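# Tip the ball from its gutter into the roofed box

## Task

Get the ball out of the gutter it is lying in and into the box that belongs to the same arm; the box has a lid and one open side, and pouring the ball in from the gutter is allowed. The box must not be slid, raised, rotated or tilted by more than a small amount. While no robot is carrying the ball, it must never drop noticeably below the level of the table tops. The gutter only keeps the ball while its open end is raised; holding the handle vertical lets the ball roll out. Arm bases (metres, heading in degrees counter-clockwise from +x): arm1 at x=-1.71 y=+0.39 z=+0.88 facing -12; arm2 at x=+0.00 y=+0.07 z=+0.91 facing -92; arm3 at x=+1.71 y=+0.38 z=+0.85 facing -168. Nothing may be knocked or placed outside the work area. At the end, open the gripper and withdraw the arm; the ball must stay in the box without any robot holding it.

## Robot and tools

Setup. Three identical i2rt Big YAM arms, named arm1, arm2 and arm3, are fixed at the base positions listed in the task. Each has six revolute joints, a two-finger gripper and a wrist camera. With joints 1 and 6 at zero and the hand level and pointing ahead, the wrist camera rides on top of the hand looking toward the fingertips. Reach is roughly 1.0 m from the joint1 axis. Six room cameras are fixed: cam_end_1, cam_end_2, cam_gap_1, cam_gap_2, cam_side, cam_top; wrist cameras are arm1_cam_wrist, arm2_cam_wrist, arm3_cam_wrist. All images are 896x504 pixels.

Frame. One shared world frame, origin on the floor, +z up. The reported hand point lies midway between the fingertips; its z axis runs along the fingers and the fingers close along its y axis. Hand poses are computed from each arm's true base pose, which is never printed.

execute_actions. Argument actions is a list holding a single action or nothing (empty list = just read state and images). The action is an object keyed by arm name; under each arm is joints, an object mapping joint names to absolute target values (not offsets). Any subset of arms and joints may be given; all named motions start at once and may finish at different times. Keys and ranges: joint1_rad -2.879 to 2.879 rad (rotation about the base, positive counter-clockwise seen from above, 0 = along the base heading); joint2_rad 0 to 3.141 (shoulder; 0 = upper arm back and near horizontal, increasing lifts it up and forward); joint3_rad 0 to 3.019 (elbow; 0 = fully folded, increasing opens); joint4_rad -1.692 to 1.57 (hand pitch, positive tilts fingers up); joint5_rad -1.57 to 1.57 (hand yaw, positive toward the arm's right); joint6_rad -2.094 to 2.094 (hand roll, positive clockwise viewed from behind); gripper_m 0 to 0.093 metres of fingertip gap. Completion tolerances are ±0.045, ±0.14, ±0.09, ±0.055, ±0.03, ±0.035 rad and ±0.003 m respectively. One action runs at most 15 s. An unknown key or out-of-range number rejects the whole call and nothing moves. Optional cameras lists which images to return; omitted, null or ["all"] gives all, [] gives none, a bad name rejects the call. The pictures line gives the order of the images.

Reading results. joint_status tells how each commanded motion ended. off_target: stopped short and may still be pushing. contact_stop or time_out: the joint keeps its current spot, except that after time_out a joint may keep a target up to 0.375, 0.375, 0.113, 0.225, 0.075, 0.3 rad away (joints 1-6) and move there if freed; on_its_own lists such joints. To relieve pushing, command the reported position. "joint command not followed" (often with a cause line) means a collision check refused that arm's joint targets; its gripper target still runs, and refused joints read not_followed and may be retried with later actions until valid targets arrive. on_its_own shows what the call did not command; "held at" is the held target, not the actual position. Tiny target changes may not move a joint, and a joint carrying weight droops.

Cautions. Arms do not stop on contact and can press hard; robots squeezing each other hard ends the run, and heavy impacts can too. No state line reports robot-robot contact, and the self/inter-arm check may be late and ignores fingers, gripper housings and wrist cameras. An arm or joint you leave out may still be driving to an older target. Joint speeds differ, so the hand can swing widely between postures. Arms do not wait for one another. Sustained load heats motors: MOTOR HOT appears at 85 °C; at 100 °C an OVER-TEMPERATURE FAULT drops that arm and its gripper until cooled, and affected keys read limit_stop_at_motor_heat (resend targets). Heat partly persists. The world keeps running while you reply, holding your last command. If a result reports a stop, later motion, wait and finish calls in that same reply are skipped. Loose objects may get a brief random push. Avoid drops, slips, slams and hard shoves; fewer robot seconds is better.

wait: seconds from 0 to 10; commands nothing and returns the same data as an empty action.

zoom_image: camera (a room or wrist camera present with full images in the latest result) and region [x0, y0, x1, y1] in that image's pixels, origin top-left, at most 504 by 504.

read_manual: optional section, only "licences"; returns URDF licence text, no motion.

finished_scene: scene, the integer of the current scene. Irreversible; call only after the ball rests in the box, the gripper is open and the arm is clear. Its result reports success and gives the next task. Replying with no tool call ends everything.

Each tool is called after "Call:" by a JSON object that holds its "op" and its "data", one argument or row to a line.

## Session

I'll start by looking at the state and images.

Call:
{"op": "execute_actions", "data": {
  "actions": []
}}

Scene clock: 0.00 s.
Motor temperatures (°C, as the motors report them): arm1=[24 26 25 23 23 23] | arm2=[26 24 24 23 26 26] | arm3=[23 26 23 23 25 23]
arm1.joint_positions: joint1_rad=-0.168 joint2_rad=+0.620 joint3_rad=+1.543 joint4_rad=-1.456 joint5_rad=+0.276 joint6_rad=+0.649 gripper_m=+0.094
arm1.joint_status: not commanded
arm1.hand: x=-1.5627 y=+0.2722 z=+1.4664 quat_wxyz=(-0.507, -0.482, -0.713, +0.049) (m; scene frame)
arm2.joint_positions: joint1_rad=+0.396 joint2_rad=+0.252 joint3_rad=+1.349 joint4_rad=-1.352 joint5_rad=+0.192 joint6_rad=-0.236 gripper_m=+0.095
arm2.joint_status: not commanded
arm2.hand: x=+0.0034 y=-0.0129 z=+1.4822 quat_wxyz=(-0.403, -0.418, -0.668, +0.466) (m; scene frame)
arm3.joint_positions: joint1_rad=-0.406 joint2_rad=+0.554 joint3_rad=+1.551 joint4_rad=-1.508 joint5_rad=+0.218 joint6_rad=-0.194 gripper_m=+0.094
arm3.joint_status: not commanded
arm3.hand: x=+1.5696 y=+0.4456 z=+1.4412 quat_wxyz=(+0.188, -0.859, +0.056, +0.474) (m; scene frame)
pictures: arm1_cam_wrist, arm2_cam_wrist, arm3_cam_wrist, cam_end_1, cam_end_2, cam_gap_1, cam_gap_2, cam_side, cam_top
Images, in order (width x height): arm1_cam_wrist 896x504, arm2_cam_wrist 896x504, arm3_cam_wrist 896x504, cam_end_1 896x504, cam_end_2 896x504, cam_gap_1 896x504, cam_gap_2 896x504, cam_side 896x504, cam_top 896x504.

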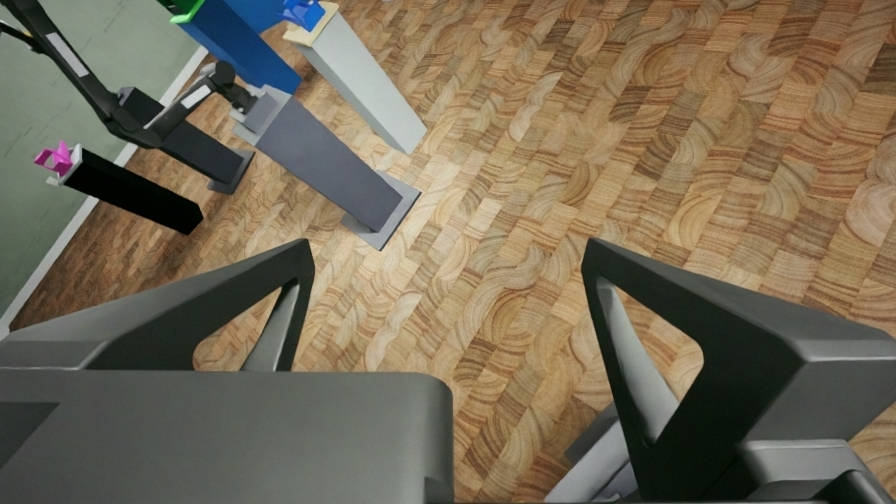

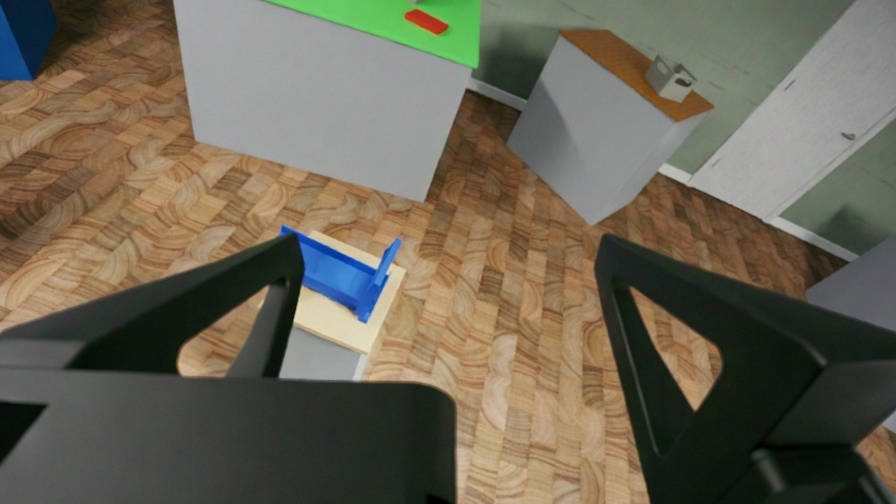

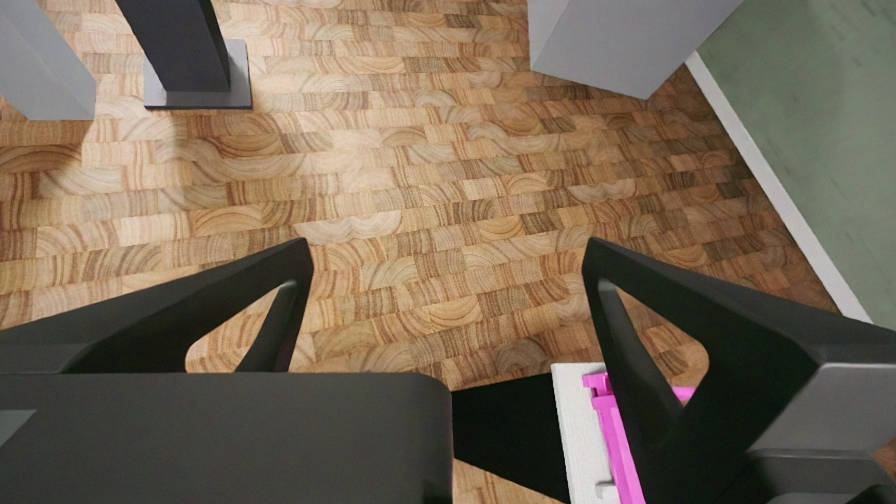

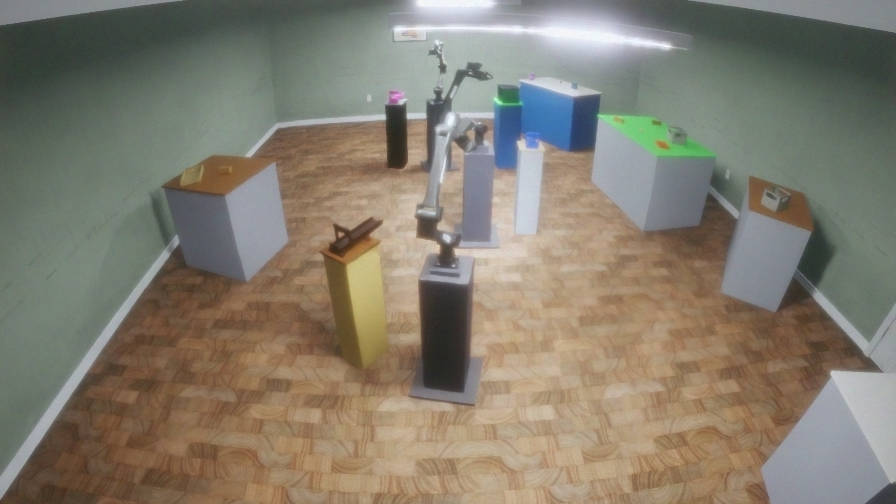

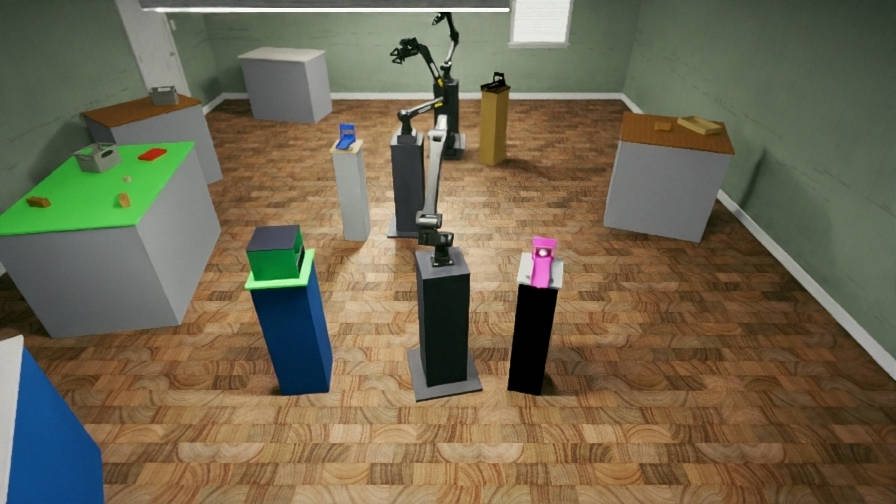

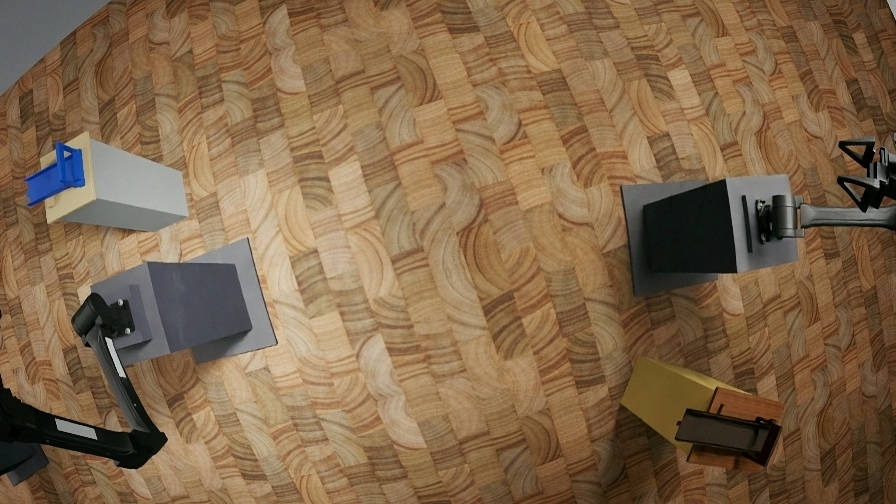

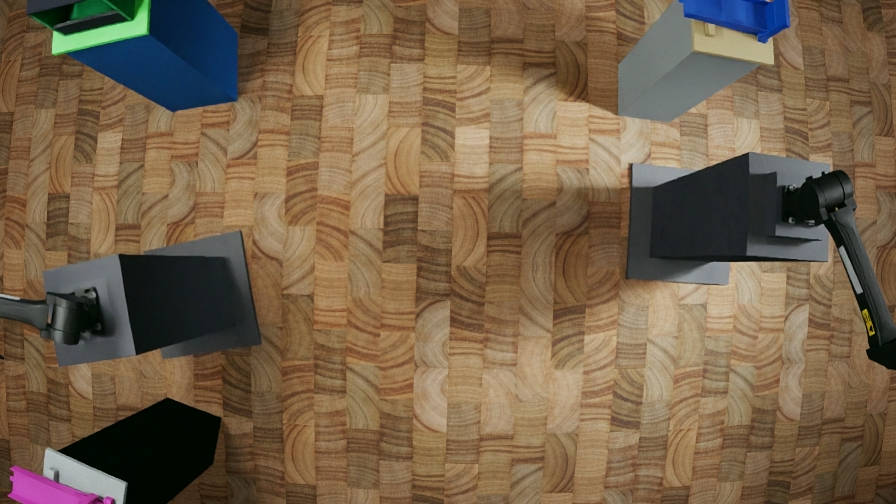

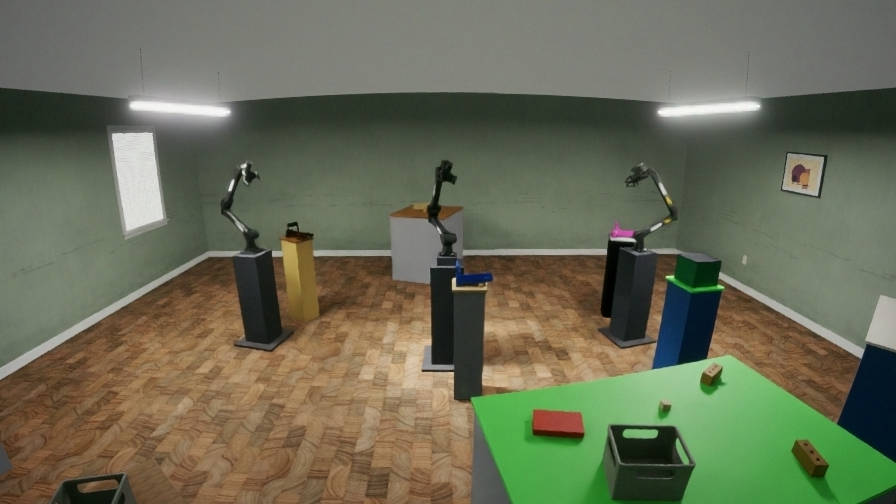

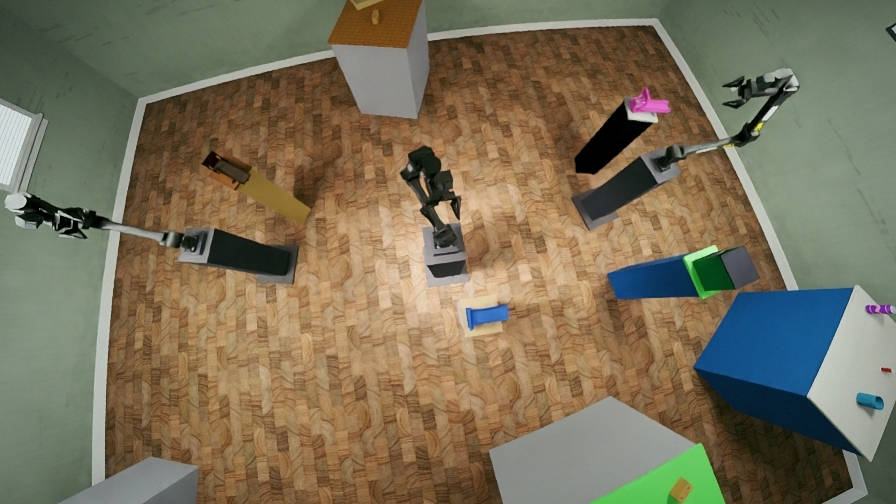

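Call:
{"op": "zoom_image", "data": {
  "camera": "cam_end_2",
  "region": [490, 220, 590, 300]
}}

Call:
{"op": "zoom_image", "data": {
  "camera": "cam_end_2",
  "region": [230, 210, 340, 300]
}}

Call:
{"op": "zoom_image", "data": {
  "camera": "cam_side",
  "region": [590, 200, 740, 310]
}}

Call:
{"op": "zoom_image", "data": {
  "camera": "cam_top",
  "region": [600, 70, 780, 310]
}}

Region (490, 220, 590, 300) of cam_end_2's 896x504 image, scaled by 5.040, with more detail than that image has; it fills the top 403 rows of this view, and the rest is white.

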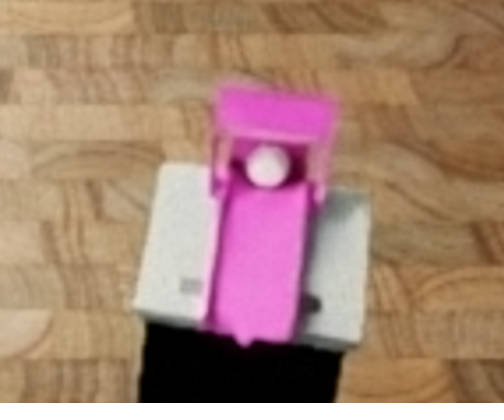

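Region (230, 210, 340, 300) of cam_end_2's 896x504 image, scaled by 4.582, with more detail than that image has; it fills the top 412 rows of this view, and the rest is white.

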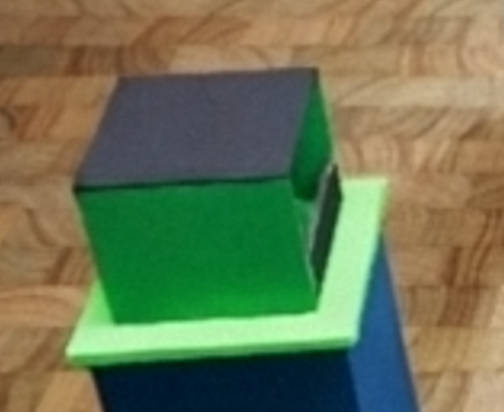

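Region (590, 200, 740, 310) of cam_side's 896x504 image, scaled by 3.360, with more detail than that image has; it fills the top 370 rows of this view, and the rest is white.

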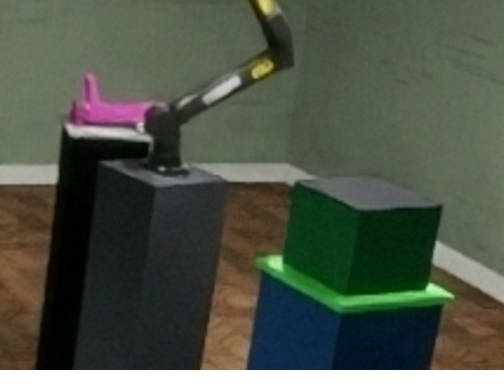

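Region (600, 70, 780, 310) of cam_top's 896x504 image, scaled by 2.100, with more detail than that image has; it fills the left 378 columns of this view, and the rest is white.

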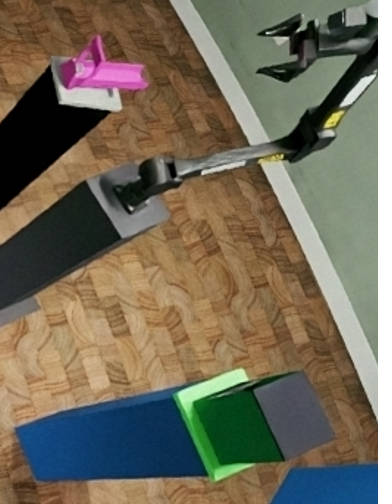

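Call:
{"op": "zoom_image", "data": {
  "camera": "cam_gap_1",
  "region": [610, 340, 810, 500]
}}

Call:
{"op": "zoom_image", "data": {
  "camera": "cam_side",
  "region": [430, 240, 510, 310]
}}

Call:
{"op": "zoom_image", "data": {
  "camera": "arm2_cam_wrist",
  "region": [240, 200, 440, 380]
}}

Call:
{"op": "zoom_image", "data": {
  "camera": "cam_gap_2",
  "region": [0, 0, 250, 120]
}}

Call:
{"op": "zoom_image", "data": {
  "camera": "cam_gap_2",
  "region": [0, 390, 240, 504]
}}

Call:
{"op": "zoom_image", "data": {
  "camera": "cam_end_1",
  "region": [310, 200, 400, 280]
}}

Region (610, 340, 810, 500) of cam_gap_1's 896x504 image, scaled by 2.520, with more detail than that image has; it fills the top 403 rows of this view, and the rest is white.

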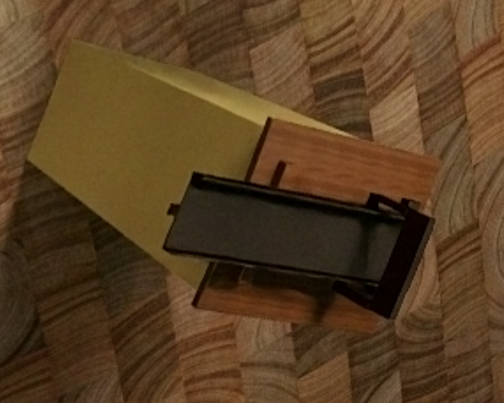

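Region (430, 240, 510, 310) of cam_side's 896x504 image, scaled by 6.300, with more detail than that image has; it fills the top 441 rows of this view, and the rest is white.

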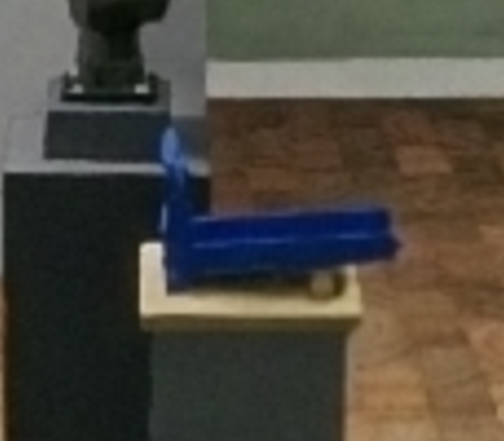

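Region (240, 200, 440, 380) of arm2_cam_wrist's 896x504 image, scaled by 2.520, with more detail than that image has; it fills the top 454 rows of this view, and the rest is white.

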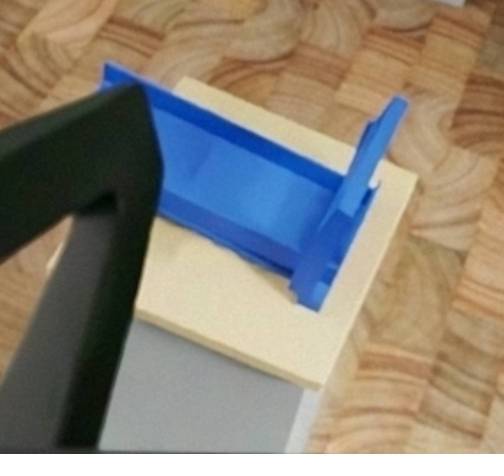

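Region (0, 0, 250, 120) of cam_gap_2's 896x504 image, scaled by 2.016, with more detail than that image has; it fills the top 242 rows of this view, and the rest is white.

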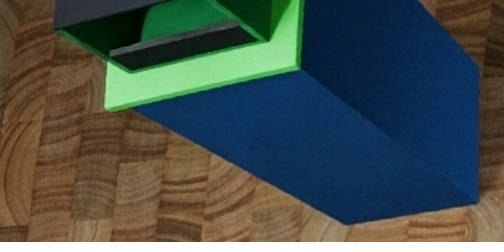

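Region (0, 390, 240, 504) of cam_gap_2's 896x504 image, scaled by 2.100, with more detail than that image has; it fills the top 239 rows of this view, and the rest is white.

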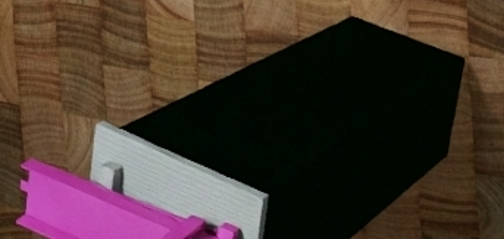

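Region (310, 200, 400, 280) of cam_end_1's 896x504 image, scaled by 5.600, with more detail than that image has.

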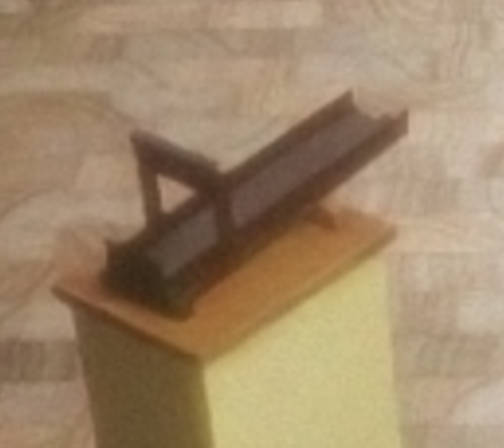

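Call:
{"op": "zoom_image", "data": {
  "camera": "cam_end_2",
  "region": [390, 200, 500, 300]
}}

Call:
{"op": "zoom_image", "data": {
  "camera": "cam_end_2",
  "region": [230, 320, 580, 420]
}}

Call:
{"op": "zoom_image", "data": {
  "camera": "cam_end_2",
  "region": [320, 0, 520, 250]
}}

Call:
{"op": "zoom_image", "data": {
  "camera": "arm3_cam_wrist",
  "region": [520, 340, 720, 504]
}}

Region (390, 200, 500, 300) of cam_end_2's 896x504 image, scaled by 4.582, with more detail than that image has; it fills the top 458 rows of this view, and the rest is white.

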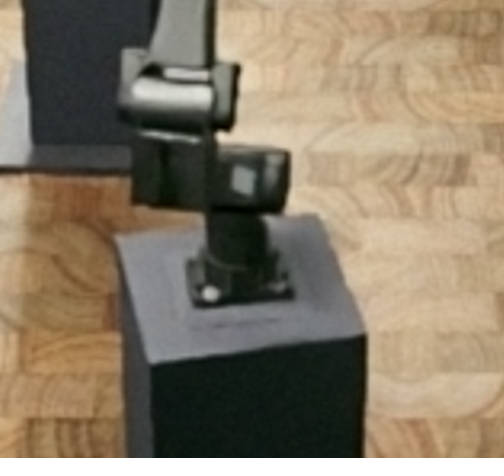

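Region (230, 320, 580, 420) of cam_end_2's 896x504 image, scaled by 1.440, with more detail than that image has; it fills the top 144 rows of this view, and the rest is white.

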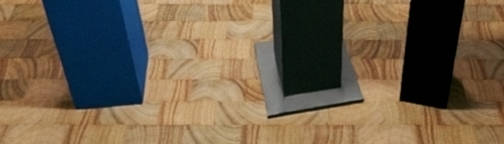

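Region (320, 0, 520, 250) of cam_end_2's 896x504 image, scaled by 2.016, with more detail than that image has; it fills the left 403 columns of this view, and the rest is white.

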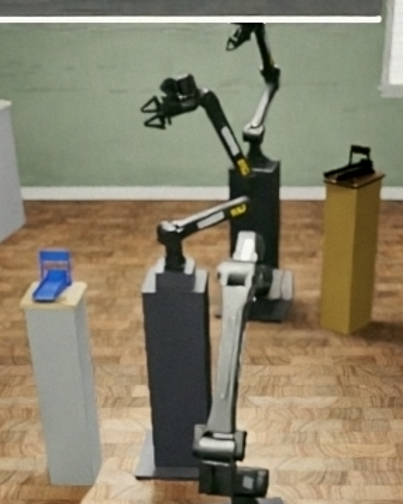

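Region (520, 340, 720, 504) of arm3_cam_wrist's 896x504 image, scaled by 2.520, with more detail than that image has; it fills the top 413 rows of this view, and the rest is white.

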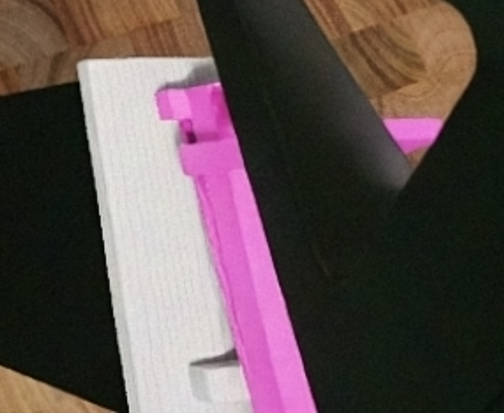

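Call:
{"op": "zoom_image", "data": {
  "camera": "cam_end_2",
  "region": [395, 325, 495, 415]
}}

Call:
{"op": "zoom_image", "data": {
  "camera": "cam_end_2",
  "region": [370, 100, 480, 250]
}}

Call:
{"op": "zoom_image", "data": {
  "camera": "cam_end_2",
  "region": [280, 220, 330, 290]
}}

Call:
{"op": "zoom_image", "data": {
  "camera": "cam_side",
  "region": [600, 212, 650, 252]
}}

Call:
{"op": "zoom_image", "data": {
  "camera": "cam_top",
  "region": [615, 75, 685, 135]
}}

Call:
{"op": "zoom_image", "data": {
  "camera": "cam_end_1",
  "region": [375, 75, 535, 120]
}}

Region (395, 325, 495, 415) of cam_end_2's 896x504 image, scaled by 5.040, with more detail than that image has; it fills the top 454 rows of this view, and the rest is white.

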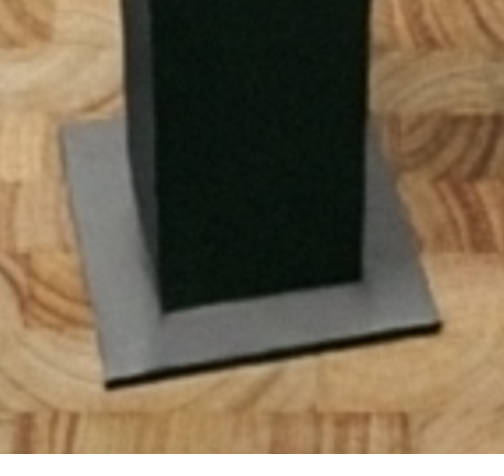

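Region (370, 100, 480, 250) of cam_end_2's 896x504 image, scaled by 3.360, with more detail than that image has; it fills the left 370 columns of this view, and the rest is white.

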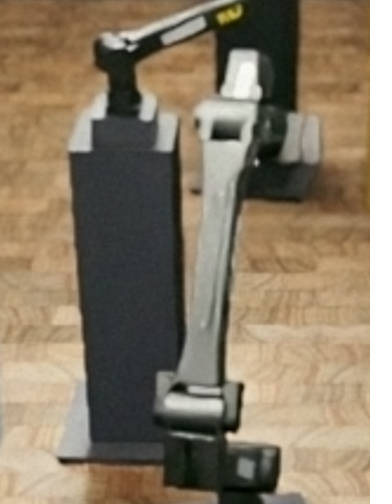

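Region (280, 220, 330, 290) of cam_end_2's 896x504 image, scaled by 7.200, with more detail than that image has; it fills the left 360 columns of this view, and the rest is white.

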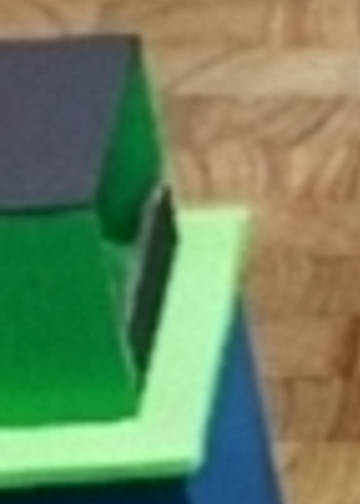

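Region (600, 212, 650, 252) of cam_side's 896x504 image, scaled by 10.080, with more detail than that image has; it fills the top 403 rows of this view, and the rest is white.

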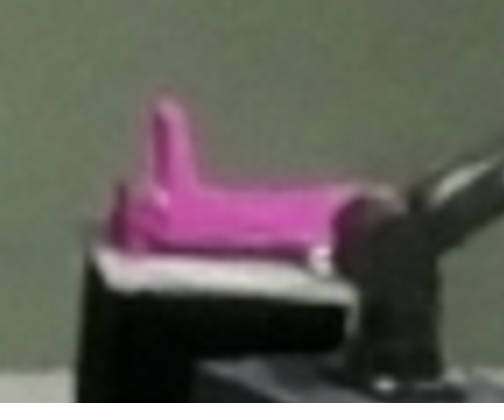

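Region (615, 75, 685, 135) of cam_top's 896x504 image, scaled by 7.200, with more detail than that image has; it fills the top 432 rows of this view, and the rest is white.

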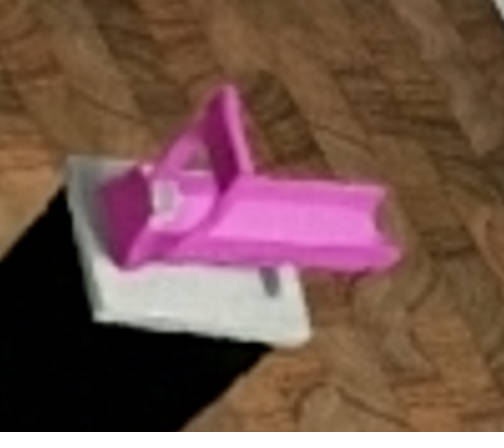

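Region (375, 75, 535, 120) of cam_end_1's 896x504 image, scaled by 3.150, with more detail than that image has; it fills the top 142 rows of this view, and the rest is white.

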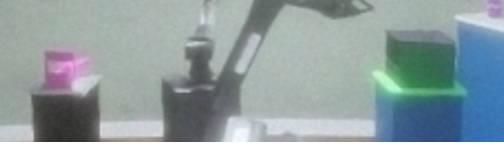

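Call:
{"op": "execute_actions", "data": {
  "actions": [
    {"arm3": {"joints": {"joint1_rad": -1.625, "joint2_rad": 1.75, "joint3_rad": 1.798, "joint4_rad": -1.619, "joint5_rad": 0.2, "joint6_rad": 0.37, "gripper_m": 0.093}}, "arm2": {"joints": {"joint1_rad": 1.5, "joint2_rad": 1.4, "joint3_rad": 1.3, "joint4_rad": -0.3, "joint5_rad": -0.25, "joint6_rad": 0.0}}}
  ],
  "cameras": ["arm3_cam_wrist", "arm2_cam_wrist", "cam_end_2", "cam_side"]
}}

Scene clock: 121.87 s.
Motor temperatures (°C, as the motors report them): arm1=[24 26 31 23 23 23] | arm2=[26 26 28 23 26 26] | arm3=[23 27 29 24 25 23]
arm1.joint_positions: joint1_rad=-0.168 joint2_rad=+0.620 joint3_rad=+1.543 joint4_rad=-1.456 joint5_rad=+0.276 joint6_rad=+0.649 gripper_m=+0.094
arm1.joint_status: not commanded
arm1.hand: x=-1.5627 y=+0.2722 z=+1.4664 quat_wxyz=(-0.507, -0.482, -0.713, +0.049) (m; scene frame)
arm2.joint_positions: joint1_rad=+1.509 joint2_rad=+1.413 joint3_rad=+1.287 joint4_rad=-0.318 joint5_rad=-0.248 joint6_rad=-0.011 gripper_m=+0.095
arm2.joint_status: all done
arm2.hand: x=+0.6308 y=+0.0508 z=+1.2691 quat_wxyz=(-0.530, +0.030, -0.844, -0.071) (m; scene frame)
arm3.joint_positions: joint1_rad=-1.631 joint2_rad=+1.772 joint3_rad=+1.767 joint4_rad=-1.611 joint5_rad=+0.201 joint6_rad=+0.361 gripper_m=+0.093
arm3.joint_status: all done
arm3.hand: x=+1.6681 y=+0.9116 z=+1.0934 quat_wxyz=(+0.075, -0.627, +0.772, -0.073) (m; scene frame)
pictures: arm2_cam_wrist, arm3_cam_wrist, cam_end_2, cam_side
Images, in order (width x height): arm2_cam_wrist 896x504, arm3_cam_wrist 896x504, cam_end_2 896x504, cam_side 896x504.

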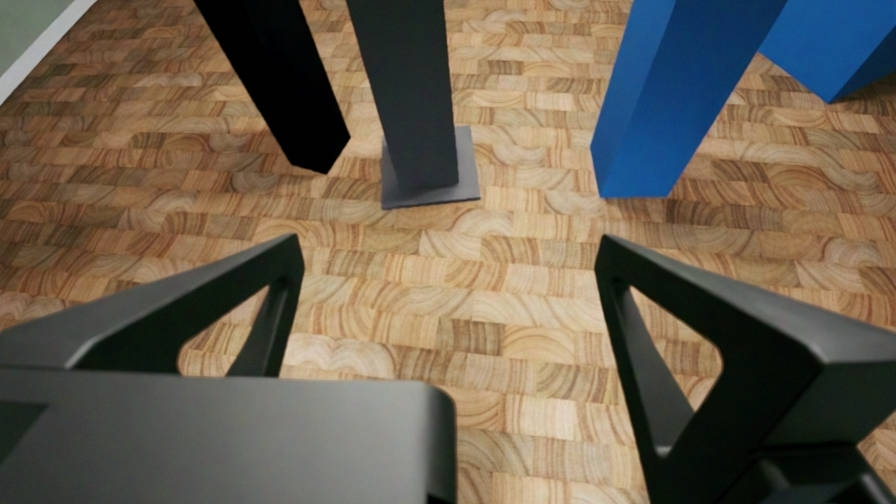

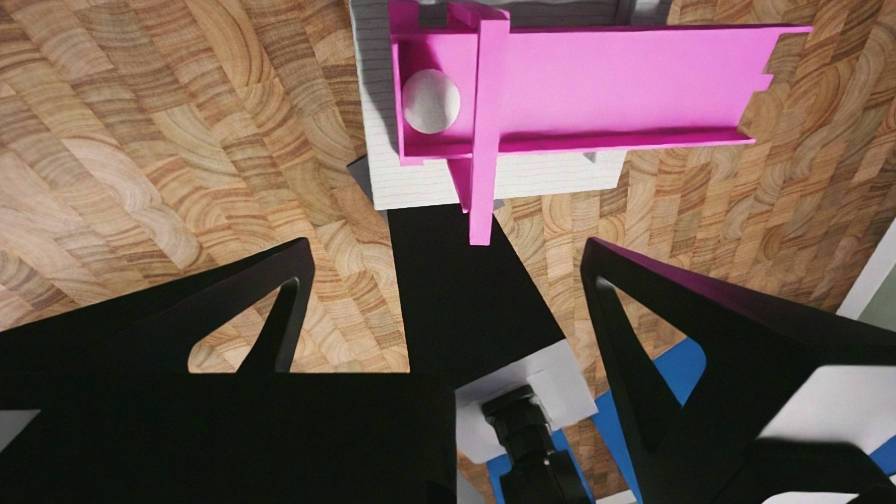

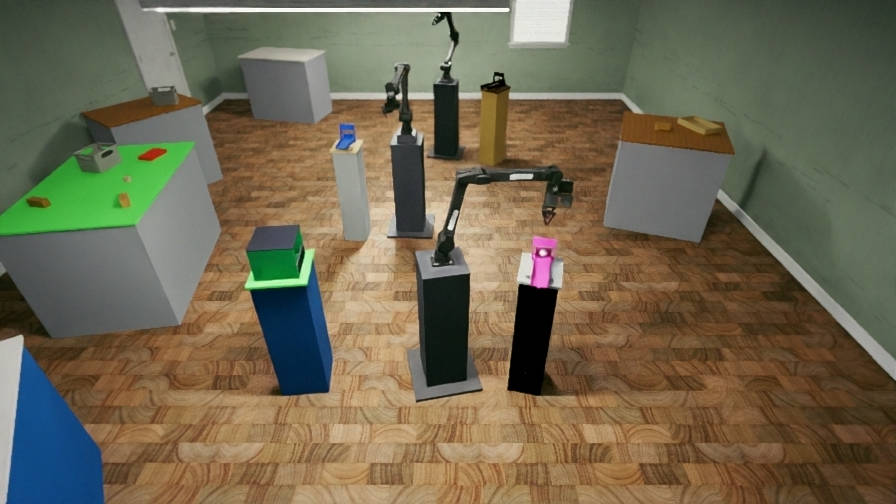

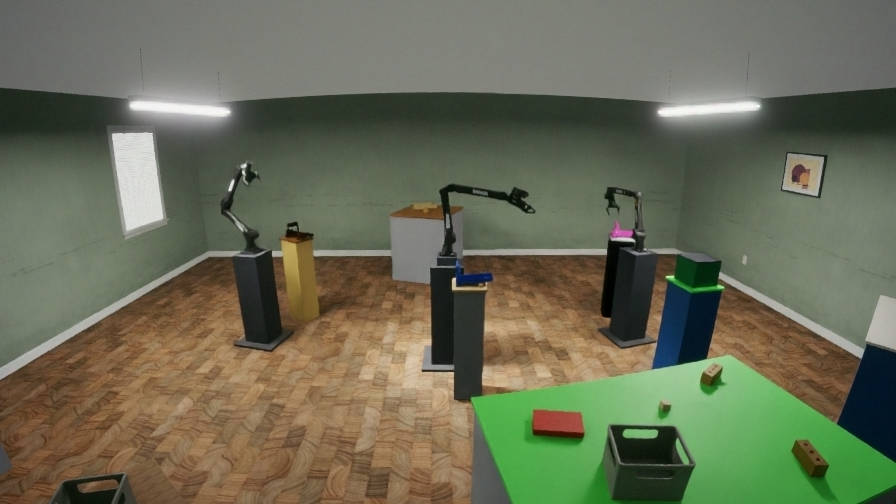

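Call:
{"op": "zoom_image", "data": {
  "camera": "arm3_cam_wrist",
  "region": [330, 0, 582, 252]
}}

Call:
{"op": "zoom_image", "data": {
  "camera": "arm3_cam_wrist",
  "region": [560, 0, 830, 210]
}}

Call:
{"op": "zoom_image", "data": {
  "camera": "cam_end_2",
  "region": [490, 160, 600, 300]
}}

Call:
{"op": "zoom_image", "data": {
  "camera": "cam_side",
  "region": [590, 180, 660, 255]
}}

Region (330, 0, 582, 252) of arm3_cam_wrist's 896x504 image, scaled by 2.000, with more detail than that image has.

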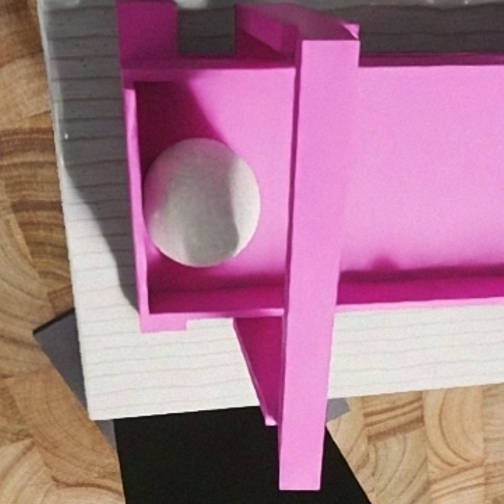

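Region (560, 0, 830, 210) of arm3_cam_wrist's 896x504 image, scaled by 1.867, with more detail than that image has.

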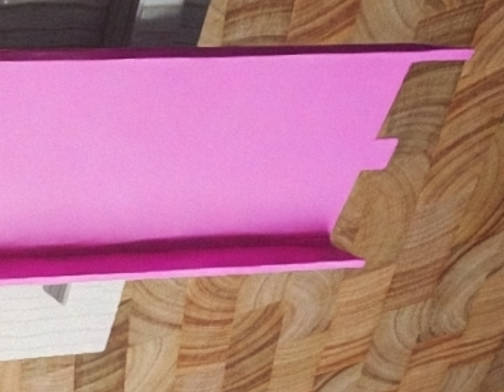

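Region (490, 160, 600, 300) of cam_end_2's 896x504 image, scaled by 3.600, with more detail than that image has; it fills the left 396 columns of this view, and the rest is white.

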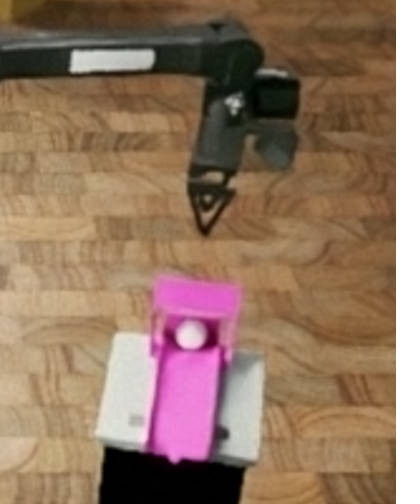

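Region (590, 180, 660, 255) of cam_side's 896x504 image, scaled by 6.720, with more detail than that image has; it fills the left 470 columns of this view, and the rest is white.

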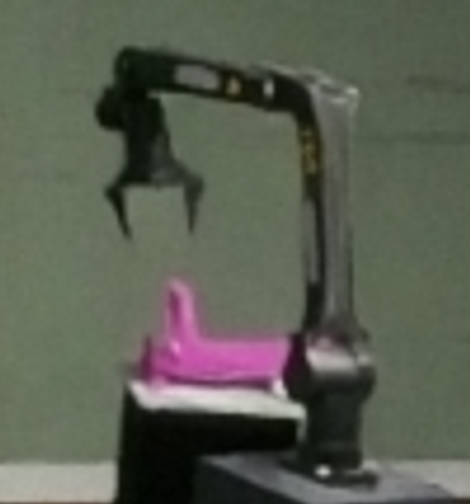

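Call:
{"op": "zoom_image", "data": {
  "camera": "arm3_cam_wrist",
  "region": [430, 0, 530, 60]
}}

Call:
{"op": "zoom_image", "data": {
  "camera": "arm3_cam_wrist",
  "region": [430, 140, 520, 260]
}}

Region (430, 0, 530, 60) of arm3_cam_wrist's 896x504 image, scaled by 5.040, with more detail than that image has; it fills the top 302 rows of this view, and the rest is white.

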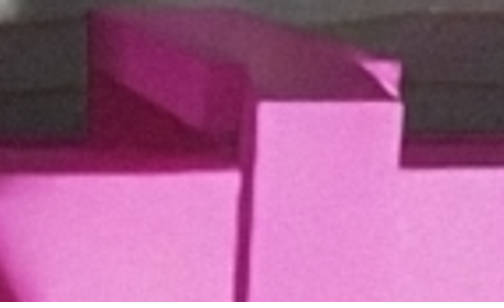

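Region (430, 140, 520, 260) of arm3_cam_wrist's 896x504 image, scaled by 4.200, with more detail than that image has; it fills the left 378 columns of this view, and the rest is white.

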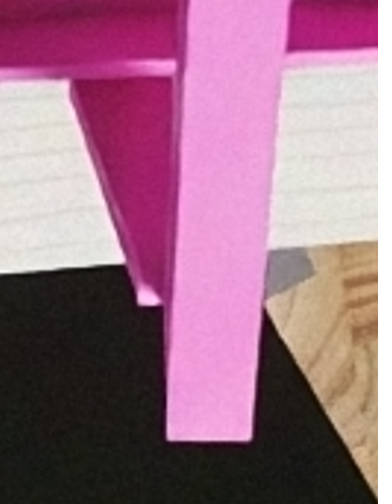

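Call:
{"op": "execute_actions", "data": {
  "actions": [
    {"arm3": {"joints": {"joint1_rad": -1.706, "joint2_rad": 1.786, "joint3_rad": 1.489, "joint4_rad": -1.302, "joint5_rad": 0.24, "joint6_rad": 0.283}}, "arm2": {"joints": {"joint4_rad": 0.05}}}
  ],
  "cameras": ["arm3_cam_wrist", "arm2_cam_wrist", "cam_end_2", "cam_side"]
}}

Scene clock: 242.97 s.
Motor temperatures (°C, as the motors report them): arm1=[24 26 33 23 23 23] | arm2=[26 28 34 23 26 26] | arm3=[23 32 36 23 25 23]
arm1.joint_positions: joint1_rad=-0.168 joint2_rad=+0.620 joint3_rad=+1.543 joint4_rad=-1.456 joint5_rad=+0.276 joint6_rad=+0.649 gripper_m=+0.094
arm1.joint_status: not commanded
arm1.hand: x=-1.5627 y=+0.2722 z=+1.4664 quat_wxyz=(-0.507, -0.482, -0.713, +0.049) (m; scene frame)
arm2.joint_positions: joint1_rad=+1.509 joint2_rad=+1.413 joint3_rad=+1.287 joint4_rad=+0.032 joint5_rad=-0.248 joint6_rad=-0.011 gripper_m=+0.095
arm2.joint_status: all done
arm2.hand: x=+0.6539 y=+0.0492 z=+1.3494 quat_wxyz=(-0.667, +0.052, -0.741, -0.051) (m; scene frame)
arm3.joint_positions: joint1_rad=-1.714 joint2_rad=+1.798 joint3_rad=+1.475 joint4_rad=-1.311 joint5_rad=+0.239 joint6_rad=+0.292 gripper_m=+0.093
arm3.joint_status: all done
arm3.hand: x=+1.7202 y=+0.8990 z=+0.9725 quat_wxyz=(+0.080, -0.622, +0.773, -0.096) (m; scene frame)
pictures: arm2_cam_wrist, arm3_cam_wrist, cam_end_2, cam_side
Images, in order (width x height): arm2_cam_wrist 896x504, arm3_cam_wrist 896x504, cam_end_2 896x504, cam_side 896x504.

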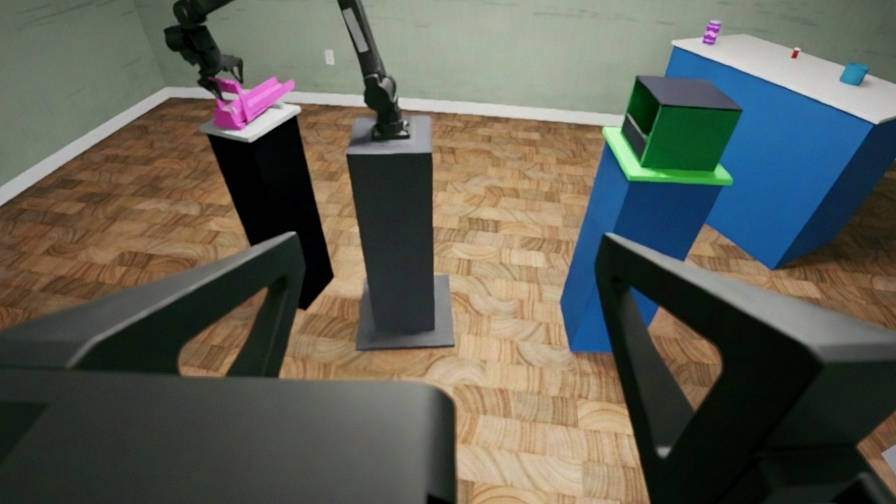

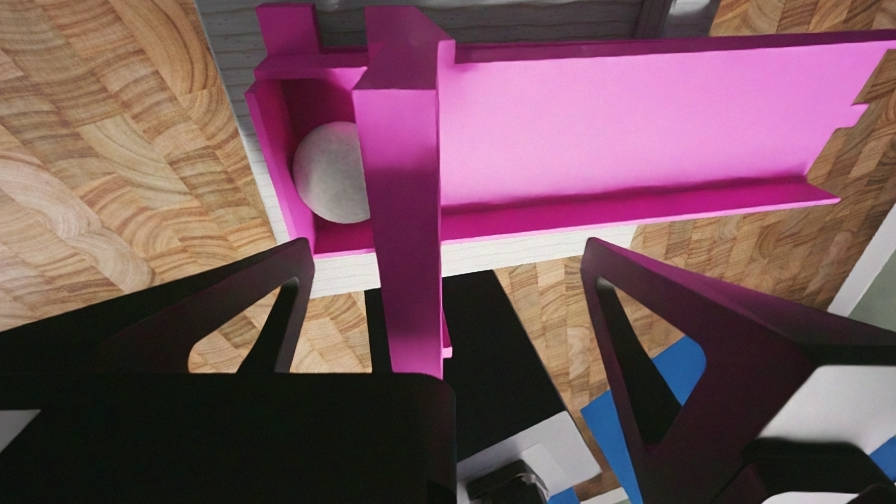

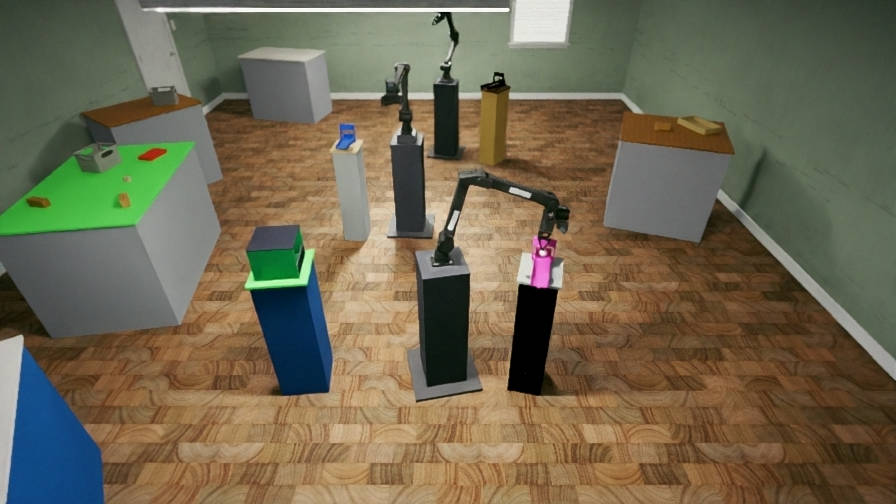

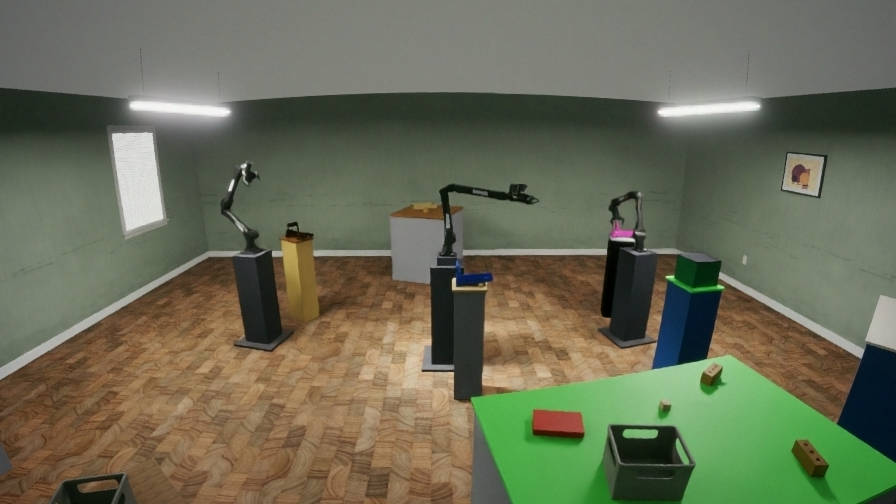

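Call:
{"op": "zoom_image", "data": {
  "camera": "arm2_cam_wrist",
  "region": [160, 20, 310, 150]
}}

Call:
{"op": "zoom_image", "data": {
  "camera": "cam_end_2",
  "region": [505, 190, 585, 290]
}}

Call:
{"op": "zoom_image", "data": {
  "camera": "arm2_cam_wrist",
  "region": [590, 60, 750, 200]
}}

Region (160, 20, 310, 150) of arm2_cam_wrist's 896x504 image, scaled by 3.360, with more detail than that image has; it fills the top 437 rows of this view, and the rest is white.

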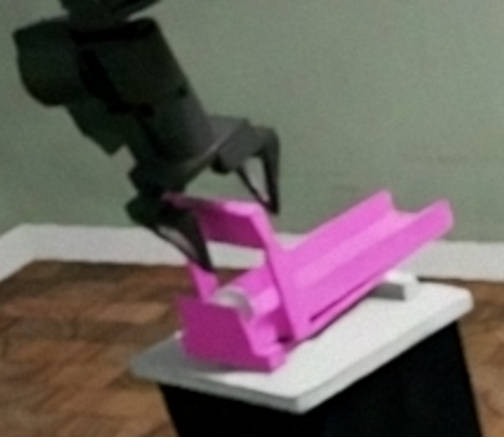

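Region (505, 190, 585, 290) of cam_end_2's 896x504 image, scaled by 5.040, with more detail than that image has; it fills the left 403 columns of this view, and the rest is white.

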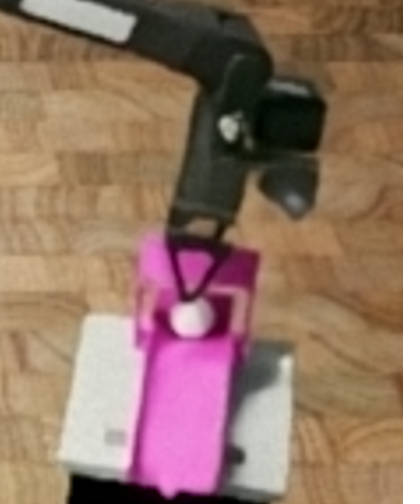

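Region (590, 60, 750, 200) of arm2_cam_wrist's 896x504 image, scaled by 3.150, with more detail than that image has; it fills the top 441 rows of this view, and the rest is white.

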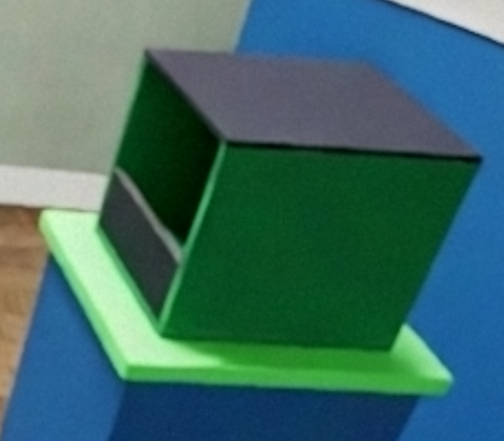

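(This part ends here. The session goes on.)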